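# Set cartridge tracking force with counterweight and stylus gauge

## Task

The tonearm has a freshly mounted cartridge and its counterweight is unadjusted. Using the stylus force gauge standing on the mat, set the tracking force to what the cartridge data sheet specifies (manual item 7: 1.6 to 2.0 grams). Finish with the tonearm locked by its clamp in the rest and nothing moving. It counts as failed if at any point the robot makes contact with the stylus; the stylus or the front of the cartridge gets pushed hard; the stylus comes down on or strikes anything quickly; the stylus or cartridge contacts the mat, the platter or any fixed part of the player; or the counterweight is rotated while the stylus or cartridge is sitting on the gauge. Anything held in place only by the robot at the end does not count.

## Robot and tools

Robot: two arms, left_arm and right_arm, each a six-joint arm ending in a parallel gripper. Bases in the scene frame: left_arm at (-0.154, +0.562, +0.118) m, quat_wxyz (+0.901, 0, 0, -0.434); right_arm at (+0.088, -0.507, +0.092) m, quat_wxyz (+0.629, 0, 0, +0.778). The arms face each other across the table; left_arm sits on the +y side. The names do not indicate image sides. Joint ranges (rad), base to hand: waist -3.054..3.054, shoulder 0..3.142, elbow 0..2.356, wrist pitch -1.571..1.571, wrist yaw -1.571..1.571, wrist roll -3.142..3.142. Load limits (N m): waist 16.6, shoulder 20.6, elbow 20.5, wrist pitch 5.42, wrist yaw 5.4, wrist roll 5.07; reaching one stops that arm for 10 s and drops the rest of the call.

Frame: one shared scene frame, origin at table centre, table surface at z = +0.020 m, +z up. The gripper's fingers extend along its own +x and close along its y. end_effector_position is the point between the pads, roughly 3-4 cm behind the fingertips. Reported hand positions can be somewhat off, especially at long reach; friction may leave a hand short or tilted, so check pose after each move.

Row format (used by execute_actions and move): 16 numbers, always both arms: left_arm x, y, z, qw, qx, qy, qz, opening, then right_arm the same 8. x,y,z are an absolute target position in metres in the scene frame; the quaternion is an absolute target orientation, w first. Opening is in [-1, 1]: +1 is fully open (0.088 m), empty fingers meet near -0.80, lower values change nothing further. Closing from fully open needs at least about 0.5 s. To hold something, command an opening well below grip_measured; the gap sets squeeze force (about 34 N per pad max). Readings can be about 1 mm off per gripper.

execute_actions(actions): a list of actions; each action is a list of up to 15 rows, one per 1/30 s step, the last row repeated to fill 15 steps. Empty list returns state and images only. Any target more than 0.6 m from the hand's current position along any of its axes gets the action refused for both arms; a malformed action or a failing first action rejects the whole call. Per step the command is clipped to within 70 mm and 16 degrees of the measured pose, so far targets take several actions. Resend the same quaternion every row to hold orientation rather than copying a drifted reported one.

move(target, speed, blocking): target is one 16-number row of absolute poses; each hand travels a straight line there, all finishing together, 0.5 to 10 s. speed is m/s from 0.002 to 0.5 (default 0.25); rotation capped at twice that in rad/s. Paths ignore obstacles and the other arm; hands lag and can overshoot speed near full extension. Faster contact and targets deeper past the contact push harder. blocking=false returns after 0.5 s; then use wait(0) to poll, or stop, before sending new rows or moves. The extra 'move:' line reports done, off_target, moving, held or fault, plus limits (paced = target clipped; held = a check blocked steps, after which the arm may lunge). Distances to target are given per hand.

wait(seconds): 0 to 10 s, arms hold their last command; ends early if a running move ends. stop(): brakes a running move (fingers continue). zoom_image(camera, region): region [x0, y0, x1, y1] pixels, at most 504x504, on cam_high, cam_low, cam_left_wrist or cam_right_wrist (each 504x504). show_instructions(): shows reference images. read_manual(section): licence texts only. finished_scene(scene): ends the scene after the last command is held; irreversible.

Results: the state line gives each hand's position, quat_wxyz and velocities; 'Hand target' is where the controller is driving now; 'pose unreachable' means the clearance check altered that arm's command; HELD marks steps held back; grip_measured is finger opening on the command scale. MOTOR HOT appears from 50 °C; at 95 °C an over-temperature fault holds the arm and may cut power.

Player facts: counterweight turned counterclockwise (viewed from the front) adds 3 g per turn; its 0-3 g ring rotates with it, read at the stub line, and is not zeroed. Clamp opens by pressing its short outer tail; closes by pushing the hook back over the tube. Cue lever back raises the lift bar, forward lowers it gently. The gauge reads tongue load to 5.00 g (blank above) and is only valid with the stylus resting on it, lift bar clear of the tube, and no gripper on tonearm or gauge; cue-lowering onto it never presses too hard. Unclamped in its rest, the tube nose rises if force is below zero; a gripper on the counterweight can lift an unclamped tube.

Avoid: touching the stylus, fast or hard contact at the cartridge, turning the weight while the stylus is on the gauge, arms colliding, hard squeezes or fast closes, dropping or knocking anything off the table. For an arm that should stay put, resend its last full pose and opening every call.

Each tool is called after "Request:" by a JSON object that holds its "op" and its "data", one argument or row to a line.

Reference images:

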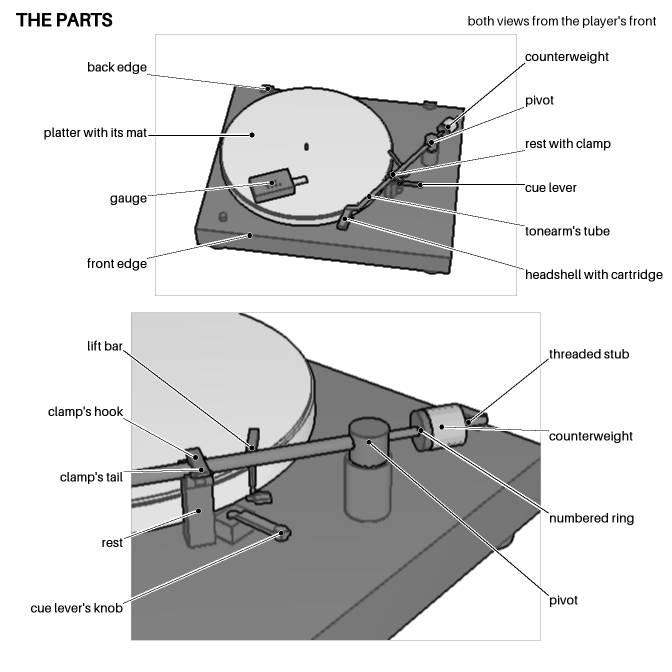

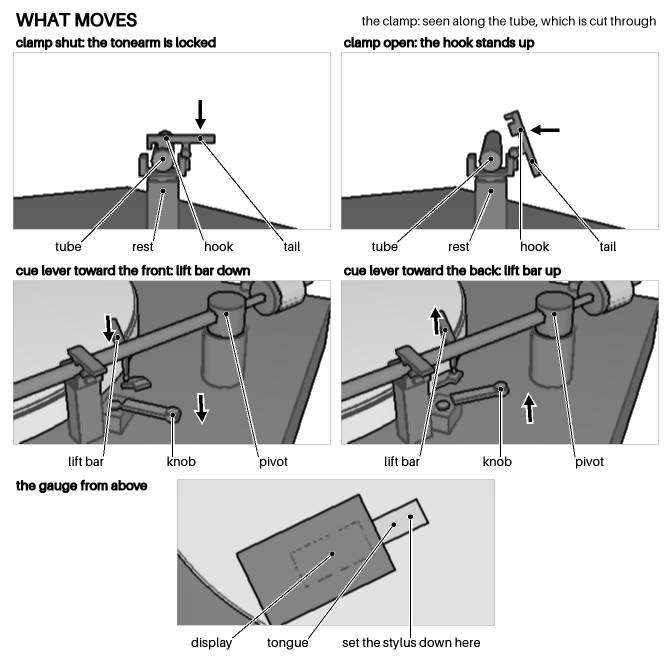

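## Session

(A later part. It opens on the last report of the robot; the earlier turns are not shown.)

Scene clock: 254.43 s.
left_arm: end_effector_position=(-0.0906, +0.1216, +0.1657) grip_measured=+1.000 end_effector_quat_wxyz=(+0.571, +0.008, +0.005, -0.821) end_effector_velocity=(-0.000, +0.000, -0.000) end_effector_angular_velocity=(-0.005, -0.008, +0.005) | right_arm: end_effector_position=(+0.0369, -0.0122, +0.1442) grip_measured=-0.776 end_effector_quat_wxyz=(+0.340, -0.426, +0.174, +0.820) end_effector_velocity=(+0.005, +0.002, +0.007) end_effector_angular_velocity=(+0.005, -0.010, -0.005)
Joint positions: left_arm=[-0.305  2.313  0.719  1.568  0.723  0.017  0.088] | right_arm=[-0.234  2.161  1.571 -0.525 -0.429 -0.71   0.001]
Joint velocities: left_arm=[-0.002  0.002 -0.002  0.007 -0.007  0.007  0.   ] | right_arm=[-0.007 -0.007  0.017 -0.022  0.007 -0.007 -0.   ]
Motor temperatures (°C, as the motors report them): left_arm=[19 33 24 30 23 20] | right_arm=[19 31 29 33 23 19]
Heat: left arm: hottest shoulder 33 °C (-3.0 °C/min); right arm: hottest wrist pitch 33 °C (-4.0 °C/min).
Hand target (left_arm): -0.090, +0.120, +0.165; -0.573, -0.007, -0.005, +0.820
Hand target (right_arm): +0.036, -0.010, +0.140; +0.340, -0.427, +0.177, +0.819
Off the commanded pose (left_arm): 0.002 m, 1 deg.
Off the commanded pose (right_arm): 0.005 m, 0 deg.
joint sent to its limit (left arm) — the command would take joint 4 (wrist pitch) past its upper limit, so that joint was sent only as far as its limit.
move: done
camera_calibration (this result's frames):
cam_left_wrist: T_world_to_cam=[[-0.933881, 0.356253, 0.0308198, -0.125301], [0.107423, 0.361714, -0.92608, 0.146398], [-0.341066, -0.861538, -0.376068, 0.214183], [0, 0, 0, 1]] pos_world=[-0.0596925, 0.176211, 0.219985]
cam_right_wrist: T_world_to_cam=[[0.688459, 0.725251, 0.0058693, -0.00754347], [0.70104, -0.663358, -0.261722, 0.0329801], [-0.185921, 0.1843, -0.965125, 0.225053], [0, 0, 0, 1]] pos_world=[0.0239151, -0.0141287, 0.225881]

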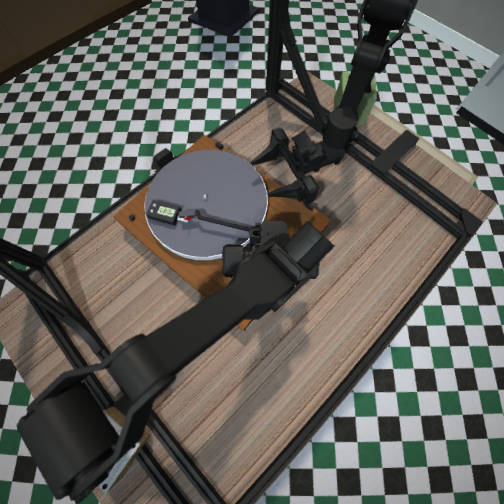

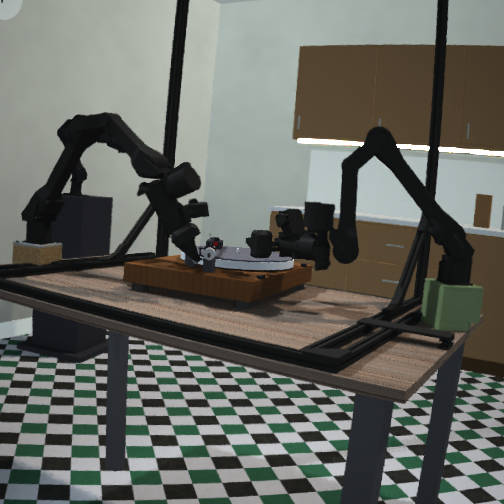

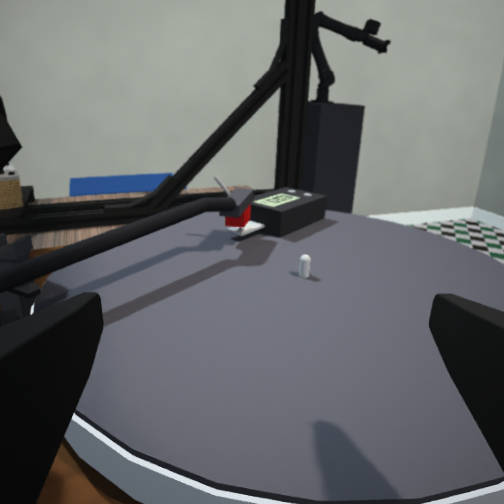

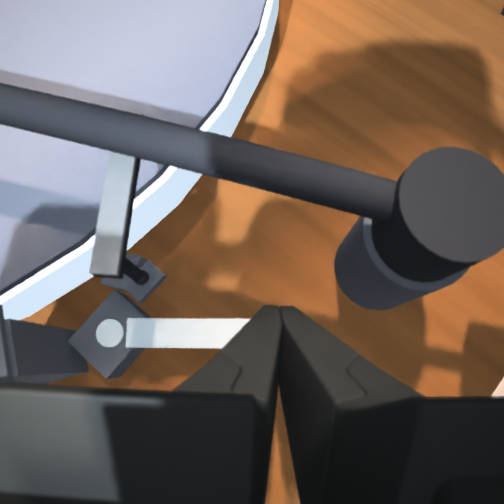

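Request:
{"op": "move", "data": {
  "target": [-0.09,0.12,0.165,0.574,0,0,-0.819,1,0.017,-0.004,0.146,0.314,-0.53,0.22,0.757,-1],
  "speed": 0.06
}}

Request:
{"op": "move", "data": {
  "target": [-0.09,0.12,0.165,0.574,0,0,-0.819,1,0.017,-0.004,0.126,0.314,-0.53,0.22,0.757,-1],
  "speed": 0.02
}}

Request:
{"op": "zoom_image", "data": {
  "camera": "cam_low",
  "region": [150, 200, 250, 280]
}}

Scene clock: 266.17 s.
left_arm: end_effector_position=(-0.0905, +0.1216, +0.1656) grip_measured=+1.000 end_effector_quat_wxyz=(+0.571, +0.008, +0.006, -0.821) end_effector_velocity=(+0.002, +0.001, +0.001) end_effector_angular_velocity=(+0.000, +0.006, +0.010) | right_arm: end_effector_position=(+0.0179, -0.0051, +0.1521) grip_measured=-0.776 end_effector_quat_wxyz=(+0.316, -0.527, +0.214, +0.760) end_effector_velocity=(+0.002, -0.001, +0.002) end_effector_angular_velocity=(-0.015, -0.010, +0.002)
Joint positions: left_arm=[-0.305  2.313  0.72   1.568  0.723  0.016  0.088] | right_arm=[-0.139  2.303  1.928 -0.914 -0.23  -0.685  0.001]
Joint velocities: left_arm=[ 0.002 -0.002 -0.007  0.007 -0.007 -0.007  0.   ] | right_arm=[-0.002  0.007  0.027 -0.037  0.007 -0.007 -0.   ]
Motor temperatures (°C, as the motors report them): left_arm=[19 32 24 30 22 20] | right_arm=[19 33 31 32 23 19]
Heat: left arm: hottest shoulder 32 °C (-2.0 °C/min); right arm: hottest shoulder 33 °C (-3.0 °C/min).
Hand target (left_arm): -0.090, +0.120, +0.165; -0.573, -0.007, -0.005, +0.820
Hand target (right_arm): +0.017, -0.004, +0.146; +0.314, -0.530, +0.219, +0.757
Off the commanded pose (left_arm): 0.002 m, 1 deg.
Off the commanded pose (right_arm): 0.006 m, 1 deg.
joint sent to its limit (left arm) — the command would take joint 4 (wrist pitch) past its upper limit, so that joint was sent only as far as its limit.
move: done
camera_calibration (this result's frames):
cam_left_wrist: T_world_to_cam=[[-0.933873, 0.356242, 0.031201, -0.125311], [0.107089, 0.361837, -0.92607, 0.14631], [-0.341195, -0.86149, -0.37606, 0.214088], [0, 0, 0, 1]] pos_world=[-0.0596468, 0.176135, 0.219913]
cam_right_wrist: T_world_to_cam=[[0.687646, 0.726038, 0.00347163, 0.000687252], [0.726019, -0.687571, -0.0119136, 0.0145323], [-0.0062627, 0.0107128, -0.999923, 0.229018], [0, 0, 0, 1]] pos_world=[-0.00958902, 0.00703958, 0.229171]

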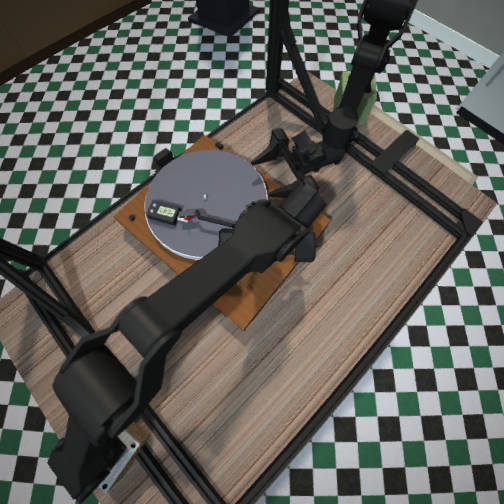

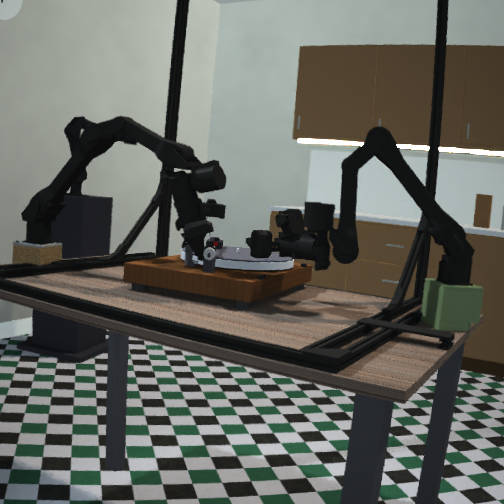

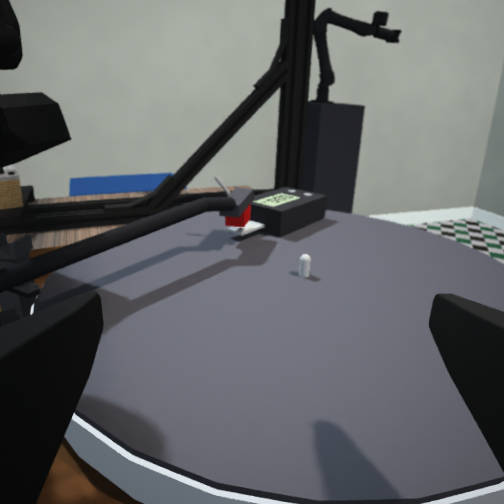

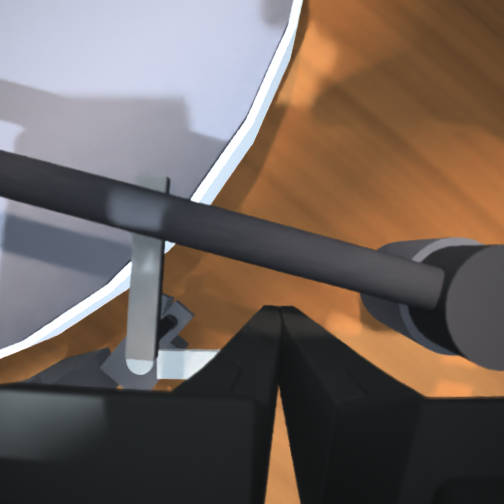

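Scene clock: 267.70 s.
left_arm: end_effector_position=(-0.0905, +0.1216, +0.1656) grip_measured=+1.000 end_effector_quat_wxyz=(+0.571, +0.008, +0.006, -0.821) end_effector_velocity=(-0.000, +0.000, -0.006) end_effector_angular_velocity=(+0.028, +0.016, +0.005) | right_arm: end_effector_position=(+0.0179, -0.0009, +0.1393) grip_measured=-0.776 end_effector_quat_wxyz=(+0.320, -0.524, +0.209, +0.761) end_effector_velocity=(+0.000, -0.002, -0.002) end_effector_angular_velocity=(-0.014, +0.008, -0.007)
Joint positions: left_arm=[-0.305  2.313  0.72   1.568  0.723  0.016  0.088] | right_arm=[-0.139  2.317  1.898 -0.855 -0.228 -0.684  0.001]
Joint velocities: left_arm=[-0.002  0.002 -0.002 -0.022 -0.007 -0.007  0.   ] | right_arm=[-0.002  0.002 -0.002 -0.007 -0.007  0.007 -0.   ]
Motor temperatures (°C, as the motors report them): left_arm=[19 32 24 30 22 20] | right_arm=[19 33 31 32 23 19]
Heat: left arm: hottest shoulder 32 °C (-2.0 °C/min); right arm: hottest shoulder 33 °C (-3.0 °C/min).
Hand target (left_arm): -0.090, +0.120, +0.165; -0.573, -0.007, -0.005, +0.820
Hand target (right_arm): +0.017, -0.004, +0.126; +0.314, -0.530, +0.220, +0.756
Off the commanded pose (left_arm): 0.002 m, 1 deg.
Off the commanded pose (right_arm): 0.014 m, 2 deg.
joint sent to its limit (left arm) — the command would take joint 4 (wrist pitch) past its upper limit, so that joint was sent only as far as its limit.
move: off_target (right_arm)
camera_calibration (this result's frames):
cam_left_wrist: T_world_to_cam=[[-0.933873, 0.356242, 0.031201, -0.125311], [0.107089, 0.361837, -0.92607, 0.14631], [-0.341195, -0.86149, -0.37606, 0.214088], [0, 0, 0, 1]] pos_world=[-0.0596468, 0.176135, 0.219913]
cam_right_wrist: T_world_to_cam=[[0.688736, 0.724874, 0.0141715, -0.00380004], [0.724986, -0.688414, -0.0219352, 0.0187657], [-0.00614435, 0.0253817, -0.999659, 0.216137], [0, 0, 0, 1]] pos_world=[-0.00965961, 0.0101872, 0.216528]

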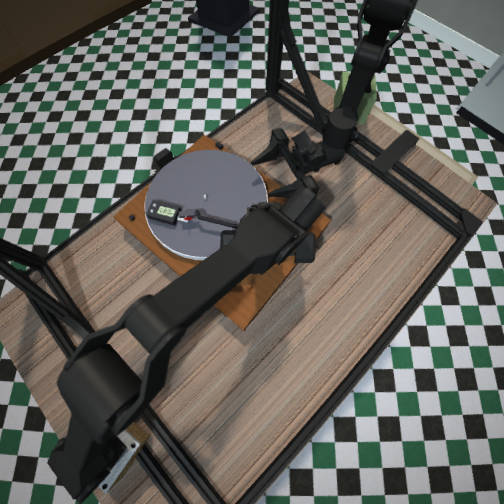

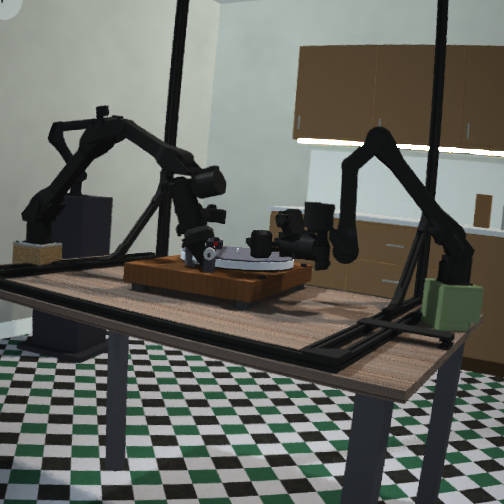

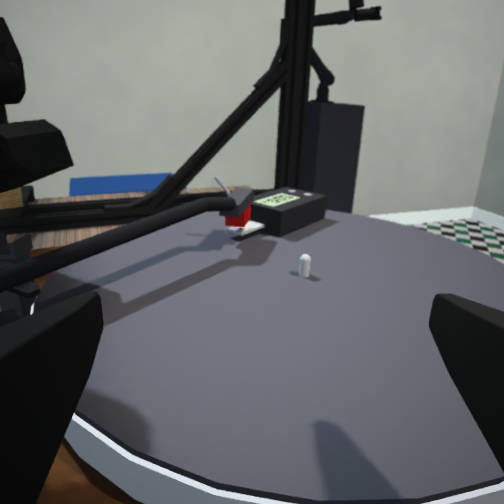

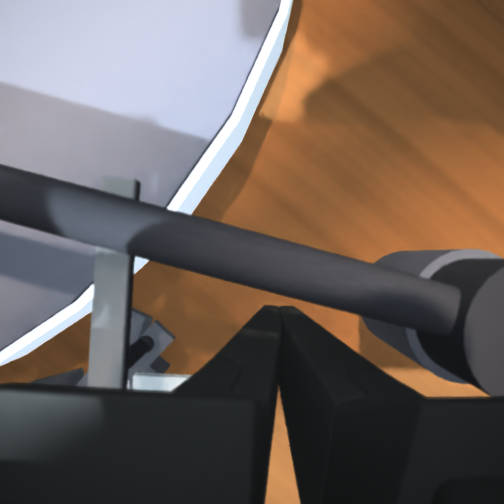

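Region (150, 200, 250, 280) of cam_low's 504x504 image, scaled by 5.040, with more detail than that image has; it fills the top 403 rows of this view, and the rest is white.

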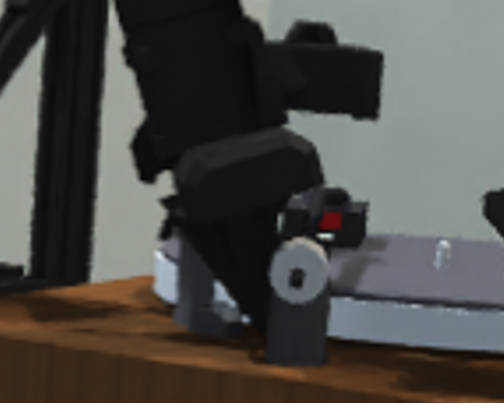

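Request:
{"op": "move", "data": {
  "target": [-0.09,0.12,0.165,0.574,0,0,-0.819,1,0.032,-0.03,0.13,0.314,-0.53,0.22,0.757,-1],
  "speed": 0.015
}}

Request:
{"op": "wait", "data": {
  "seconds": 3
}}

Request:
{"op": "zoom_image", "data": {
  "camera": "cam_high",
  "region": [140, 190, 220, 250]
}}

Scene clock: 277.27 s.
left_arm: end_effector_position=(-0.0907, +0.1216, +0.1654) grip_measured=+1.000 end_effector_quat_wxyz=(+0.571, +0.008, +0.006, -0.821) end_effector_velocity=(+0.000, -0.001, +0.003) end_effector_angular_velocity=(-0.009, +0.002, +0.005) | right_arm: end_effector_position=(+0.0273, -0.0219, +0.1345) grip_measured=-0.776 end_effector_quat_wxyz=(+0.318, -0.524, +0.210, +0.761) end_effector_velocity=(+0.002, +0.000, +0.002) end_effector_angular_velocity=(+0.012, +0.002, +0.015)
Joint positions: left_arm=[-0.305  2.314  0.72   1.569  0.723  0.016  0.088] | right_arm=[-0.158  2.235  1.741 -0.787 -0.235 -0.703  0.001]
Joint velocities: left_arm=[-0.002 -0.002  0.002  0.007 -0.007 -0.007  0.   ] | right_arm=[-0.007 -0.007 -0.007  0.007 -0.007 -0.022 -0.   ]
Motor temperatures (°C, as the motors report them): left_arm=[19 32 24 30 22 20] | right_arm=[19 36 31 31 23 19]
Heat: left arm: hottest shoulder 32 °C (-2.0 °C/min); right arm: hottest shoulder 36 °C (+0.0 °C/min).
Hand target (left_arm): -0.090, +0.120, +0.165; -0.573, -0.007, -0.005, +0.820
Hand target (right_arm): +0.032, -0.030, +0.130; +0.314, -0.530, +0.220, +0.757
Off the commanded pose (left_arm): 0.002 m, 1 deg.
Off the commanded pose (right_arm): 0.010 m, 1 deg.
joint sent to its limit (left arm) — the command would take joint 4 (wrist pitch) past its upper limit, so that joint was sent only as far as its limit.
move: off_target (right_arm)
camera_calibration (this result's frames):
cam_left_wrist: T_world_to_cam=[[-0.933732, 0.356587, 0.0314561, -0.12555], [0.1071, 0.362126, -0.925956, 0.146043], [-0.341575, -0.861226, -0.376319, 0.213922], [0, 0, 0, 1]] pos_world=[-0.0598013, 0.176119, 0.219682]
cam_right_wrist: T_world_to_cam=[[0.687699, 0.725911, 0.0110713, 0.00544864], [0.72596, -0.687435, -0.0203764, -0.00288898], [-0.00718069, 0.0220501, -0.999731, 0.211884], [0, 0, 0, 1]] pos_world=[-0.000128271, -0.0106133, 0.211708]

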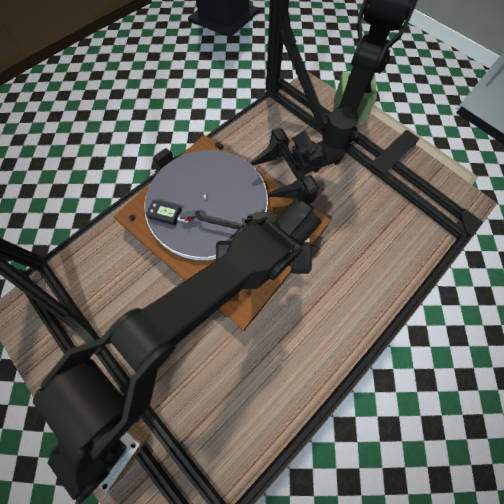

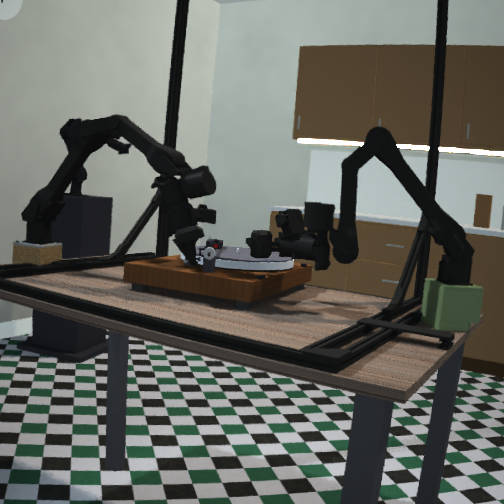

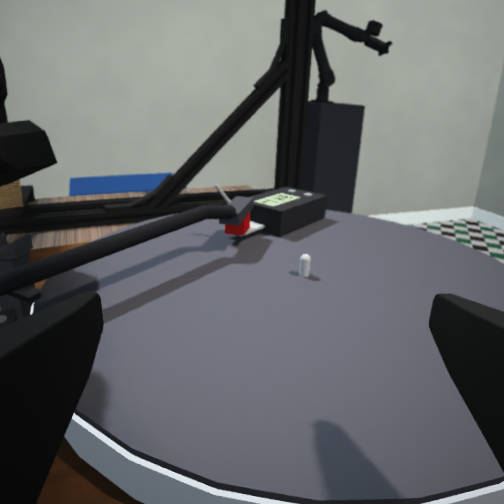

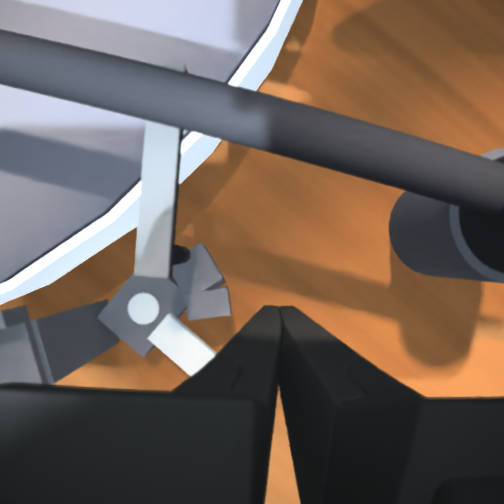

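Scene clock: 280.27 s.
left_arm: end_effector_position=(-0.0906, +0.1215, +0.1653) grip_measured=+1.000 end_effector_quat_wxyz=(+0.571, +0.008, +0.006, -0.821) end_effector_velocity=(-0.004, +0.000, +0.002) end_effector_angular_velocity=(-0.004, +0.004, -0.015) | right_arm: end_effector_position=(+0.0275, -0.0220, +0.1346) grip_measured=-0.776 end_effector_quat_wxyz=(+0.319, -0.524, +0.210, +0.761) end_effector_velocity=(+0.000, -0.002, +0.000) end_effector_angular_velocity=(-0.006, +0.005, +0.006)
Joint positions: left_arm=[-0.305  2.314  0.72   1.569  0.722  0.016  0.088] | right_arm=[-0.158  2.235  1.74  -0.786 -0.235 -0.703  0.001]
Joint velocities: left_arm=[-0.007 -0.002 -0.002  0.007  0.007 -0.007  0.   ] | right_arm=[-0.002 -0.002 -0.002 -0.007 -0.007 -0.007 -0.   ]
Motor temperatures (°C, as the motors report them): left_arm=[19 32 24 31 22 20] | right_arm=[19 37 30 30 23 19]
Heat: left arm: hottest shoulder 32 °C (-2.0 °C/min); right arm: hottest shoulder 37 °C (+2.0 °C/min).
Hand target (left_arm): -0.090, +0.120, +0.165; -0.573, -0.007, -0.005, +0.820
Hand target (right_arm): +0.032, -0.030, +0.130; +0.314, -0.530, +0.220, +0.757
Off the commanded pose (left_arm): 0.002 m, 1 deg.
Off the commanded pose (right_arm): 0.010 m, 2 deg.
wait: 3.00 s; at rest by 0.17 s
camera_calibration (this result's frames):
cam_left_wrist: T_world_to_cam=[[-0.933869, 0.356231, 0.0314489, -0.125409], [0.10697, 0.36217, -0.925954, 0.145985], [-0.341243, -0.861355, -0.376325, 0.213893], [0, 0, 0, 1]] pos_world=[-0.0597421, 0.176041, 0.219613]
cam_right_wrist: T_world_to_cam=[[0.687642, 0.725963, 0.0112066, 0.00540323], [0.726011, -0.687365, -0.0208962, -0.00297614], [-0.00746687, 0.0225052, -0.999719, 0.21197], [0, 0, 0, 1]] pos_world=[0.0000279737, -0.0107387, 0.211788]

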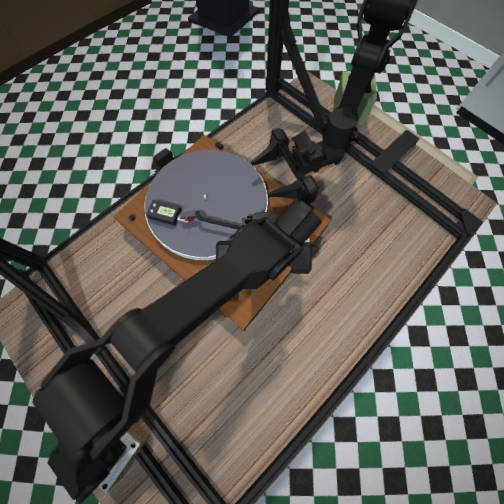

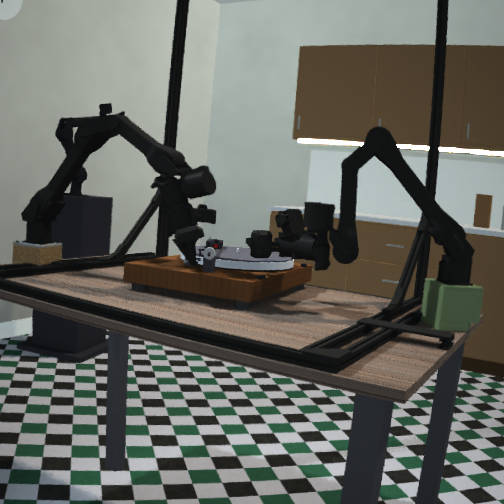

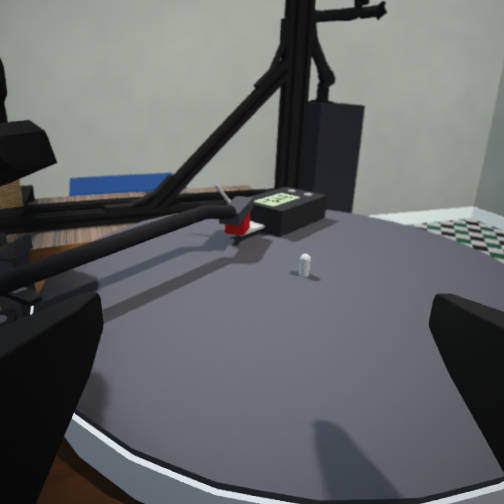

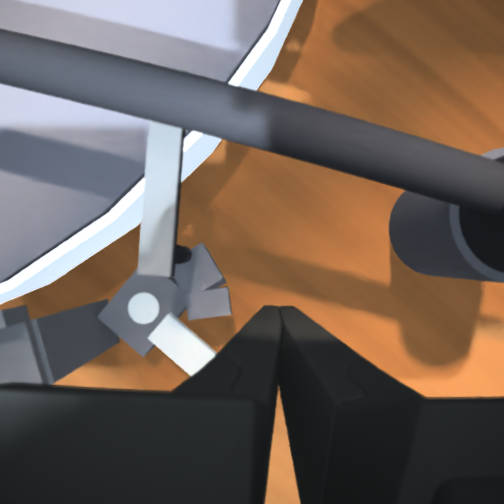

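Region (140, 190, 220, 250) of cam_high's 504x504 image, scaled by 6.300, with more detail than that image has; it fills the top 378 rows of this view, and the rest is white.

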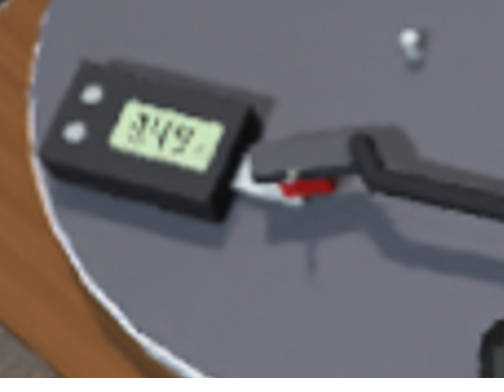

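Request:
{"op": "move", "data": {
  "target": [-0.17,0.07,0.25,0.621,0.198,0.166,-0.74,1,0.03,-0.024,0.165,0.314,-0.53,0.22,0.757,-1],
  "speed": 0.15
}}

Request:
{"op": "move", "data": {
  "target": [-0.17,0.07,0.25,0.621,0.198,0.166,-0.74,1,0.043,-0.062,0.15,0.314,-0.53,0.22,0.757,-1],
  "speed": 0.06
}}

Request:
{"op": "move", "data": {
  "target": [-0.17,0.07,0.25,0.621,0.198,0.166,-0.74,1,0.043,-0.062,0.124,0.314,-0.53,0.22,0.757,-1],
  "speed": 0.04
}}

Scene clock: 291.37 s.
left_arm: end_effector_position=(-0.1698, +0.0734, +0.2373) grip_measured=+1.000 end_effector_quat_wxyz=(+0.616, +0.207, +0.176, -0.739) end_effector_velocity=(+0.007, -0.001, +0.002) end_effector_angular_velocity=(+0.009, -0.013, +0.037) | right_arm: end_effector_position=(+0.0280, -0.0267, +0.1562) grip_measured=-0.776 end_effector_quat_wxyz=(+0.307, -0.532, +0.227, +0.756) end_effector_velocity=(-0.002, -0.001, +0.002) end_effector_angular_velocity=(-0.002, +0.020, +0.010)
Joint positions: left_arm=[-0.653  1.824  1.063  0.202  0.174  0.102  0.088] | right_arm=[-0.158  2.233  1.836 -0.93  -0.235 -0.703  0.001]
Joint velocities: left_arm=[ 0.002 -0.002  0.012 -0.022 -0.037 -0.007  0.   ] | right_arm=[-0.002 -0.002  0.002 -0.007 -0.022 -0.007  0.   ]
Motor temperatures (°C, as the motors report them): left_arm=[19 33 24 31 22 20] | right_arm=[19 40 30 29 23 19]
Heat: left arm: hottest shoulder 33 °C (+0.0 °C/min); right arm: hottest shoulder 40 °C (+7.1 °C/min).
Hand target (left_arm): -0.170, +0.070, +0.250; +0.620, +0.199, +0.166, -0.740
Hand target (right_arm): +0.030, -0.024, +0.165; +0.314, -0.530, +0.220, +0.757
Off the commanded pose (left_arm): 0.013 m, 2 deg.
Off the commanded pose (right_arm): 0.009 m, 1 deg.
move: off_target (left_arm, right_arm)
camera_calibration (this result's frames):
cam_left_wrist: T_world_to_cam=[[-0.984319, 0.172492, 0.0369235, -0.18085], [0.114947, 0.785977, -0.607477, 0.133165], [-0.133806, -0.593706, -0.793479, 0.287106], [0, 0, 0, 1]] pos_world=[-0.154904, 0.0969873, 0.315385]
cam_right_wrist: T_world_to_cam=[[0.688005, 0.725422, -0.0202998, 0.0131333], [0.725691, -0.687901, 0.0128339, -0.0113859], [-0.00465426, -0.0235611, -0.999712, 0.23244], [0, 0, 0, 1]] pos_world=[0.000308699, -0.011883, 0.232785]

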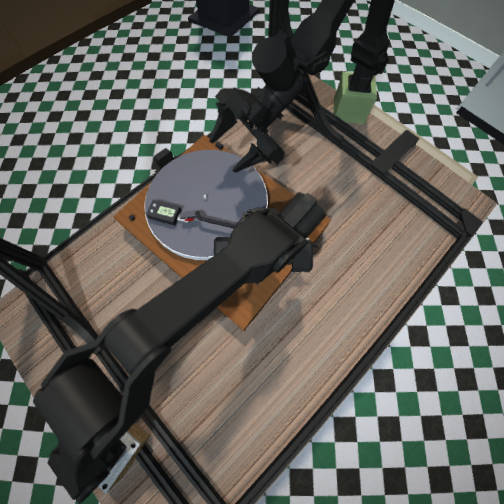

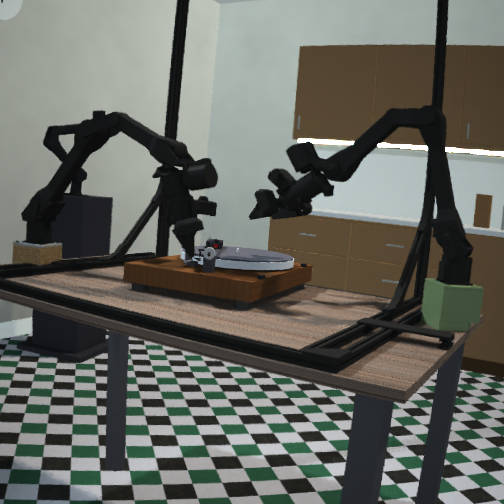

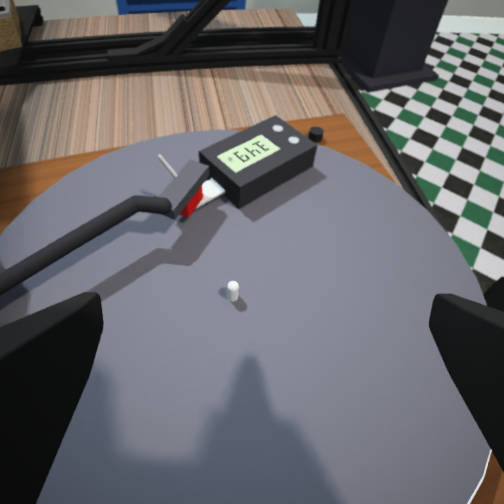

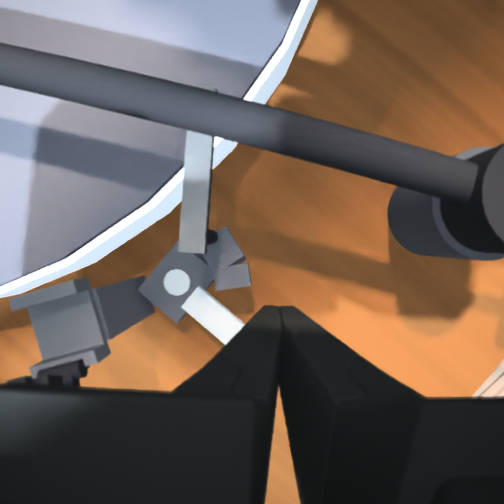

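Scene clock: 292.37 s.
left_arm: end_effector_position=(-0.1698, +0.0734, +0.2374) grip_measured=+1.000 end_effector_quat_wxyz=(+0.616, +0.207, +0.177, -0.739) end_effector_velocity=(-0.000, +0.001, -0.001) end_effector_angular_velocity=(+0.009, +0.002, +0.008) | right_arm: end_effector_position=(+0.0418, -0.0604, +0.1456) grip_measured=-0.776 end_effector_quat_wxyz=(+0.312, -0.532, +0.225, +0.755) end_effector_velocity=(+0.000, -0.002, +0.001) end_effector_angular_velocity=(+0.014, +0.006, +0.006)
Joint positions: left_arm=[-0.653  1.824  1.063  0.202  0.172  0.1    0.088] | right_arm=[-0.186  2.1    1.579 -0.803 -0.237 -0.726  0.001]
Joint velocities: left_arm=[-0.002 -0.002 -0.002 -0.007 -0.007 -0.007  0.   ] | right_arm=[-0.002 -0.017 -0.027  0.022 -0.007 -0.007 -0.   ]
Motor temperatures (°C, as the motors report them): left_arm=[19 33 24 31 22 20] | right_arm=[19 40 30 29 23 19]
Heat: left arm: hottest shoulder 33 °C (+0.0 °C/min); right arm: hottest shoulder 40 °C (+7.1 °C/min).
Hand target (left_arm): -0.170, +0.070, +0.250; +0.621, +0.198, +0.166, -0.740
Hand target (right_arm): +0.043, -0.062, +0.150; +0.314, -0.530, +0.220, +0.757
Off the commanded pose (left_arm): 0.013 m, 2 deg.
Off the commanded pose (right_arm): 0.005 m, 1 deg.
move: off_target (left_arm)
camera_calibration (this result's frames):
cam_left_wrist: T_world_to_cam=[[-0.984554, 0.17092, 0.0379522, -0.181025], [0.113099, 0.786345, -0.607347, 0.132886], [-0.133651, -0.593674, -0.793529, 0.287156], [0, 0, 0, 1]] pos_world=[-0.154879, 0.0969234, 0.315445]
cam_right_wrist: T_world_to_cam=[[0.691974, 0.721824, -0.0119048, 0.0262947], [0.721921, -0.691914, 0.00927698, -0.0440948], [-0.00154076, -0.0150138, -0.999886, 0.221466], [0, 0, 0, 1]] pos_world=[0.0139789, -0.0461649, 0.222163]

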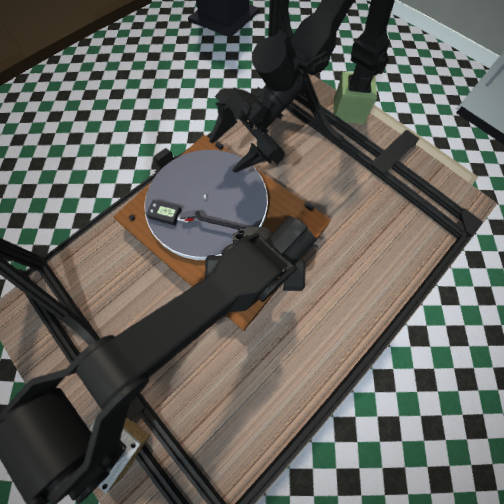

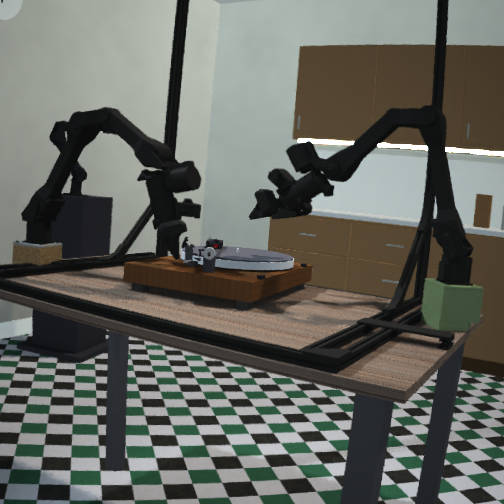

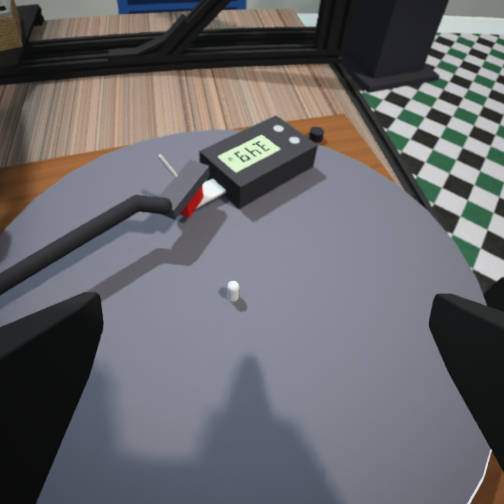

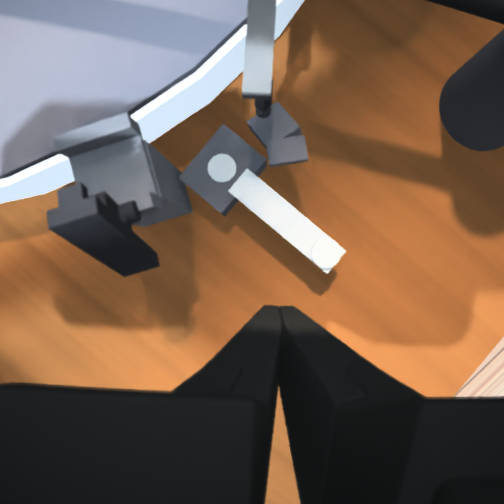

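Scene clock: 293.20 s.
left_arm: end_effector_position=(-0.1698, +0.0734, +0.2375) grip_measured=+1.000 end_effector_quat_wxyz=(+0.616, +0.206, +0.177, -0.739) end_effector_velocity=(-0.002, +0.002, -0.001) end_effector_angular_velocity=(+0.006, -0.002, -0.012) | right_arm: end_effector_position=(+0.0418, -0.0592, +0.1323) grip_measured=-0.776 end_effector_quat_wxyz=(+0.319, -0.527, +0.214, +0.758) end_effector_velocity=(+0.000, -0.000, -0.000) end_effector_angular_velocity=(+0.004, +0.005, +0.006)
Joint positions: left_arm=[-0.653  1.824  1.063  0.202  0.172  0.099  0.088] | right_arm=[-0.186  2.1    1.517 -0.711 -0.237 -0.726  0.001]
Joint velocities: left_arm=[-0.002 -0.002 -0.002 -0.007  0.007  0.007  0.   ] | right_arm=[-0.002 -0.002 -0.007  0.007 -0.007 -0.007 -0.   ]
Motor temperatures (°C, as the motors report them): left_arm=[19 33 25 31 22 20] | right_arm=[19 40 30 29 23 19]
Heat: left arm: hottest shoulder 33 °C (+0.0 °C/min); right arm: hottest shoulder 40 °C (+7.0 °C/min).
Hand target (left_arm): -0.170, +0.070, +0.250; +0.621, +0.198, +0.166, -0.740
Hand target (right_arm): +0.043, -0.062, +0.124; +0.314, -0.530, +0.220, +0.757
Off the commanded pose (left_arm): 0.013 m, 2 deg.
Off the commanded pose (right_arm): 0.009 m, 1 deg.
move: off_target (left_arm, right_arm)
camera_calibration (this result's frames):
cam_left_wrist: T_world_to_cam=[[-0.984576, 0.170736, 0.0382044, -0.181083], [0.112752, 0.786171, -0.607636, 0.133012], [-0.13378, -0.593956, -0.793296, 0.287244], [0, 0, 0, 1]] pos_world=[-0.15486, 0.0969574, 0.315611]
cam_right_wrist: T_world_to_cam=[[0.691973, 0.72187, 0.00877787, 0.0225215], [0.72192, -0.69188, -0.011579, -0.0403214], [-0.00228533, 0.0143493, -0.999894, 0.209957], [0, 0, 0, 1]] pos_world=[0.0140043, -0.0471679, 0.209271]

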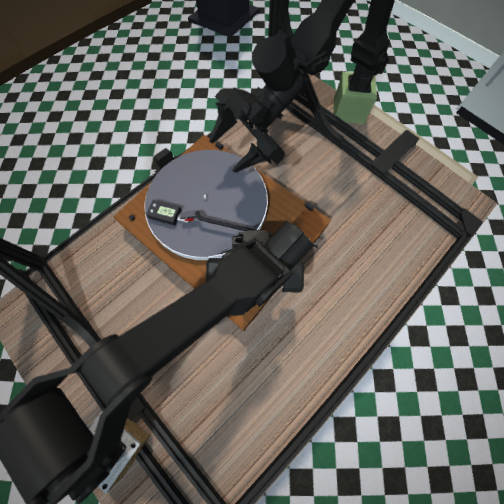

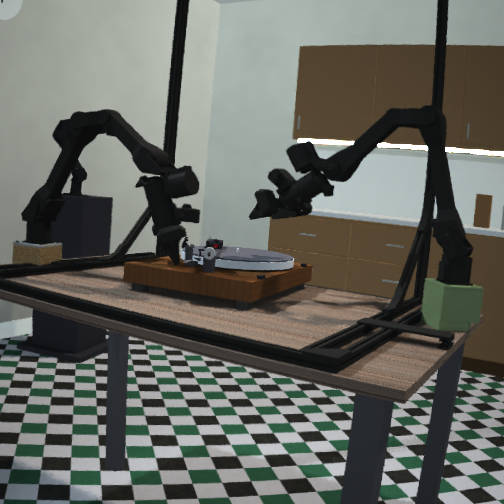

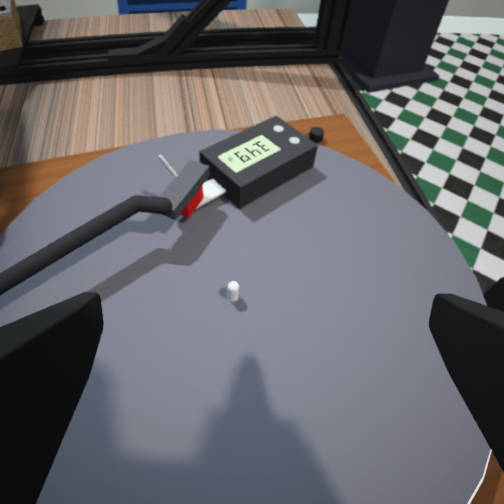

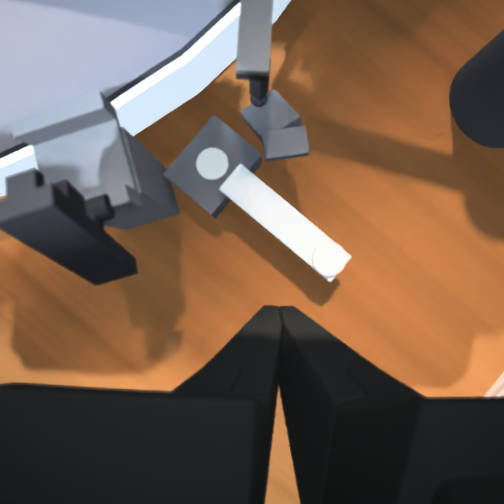

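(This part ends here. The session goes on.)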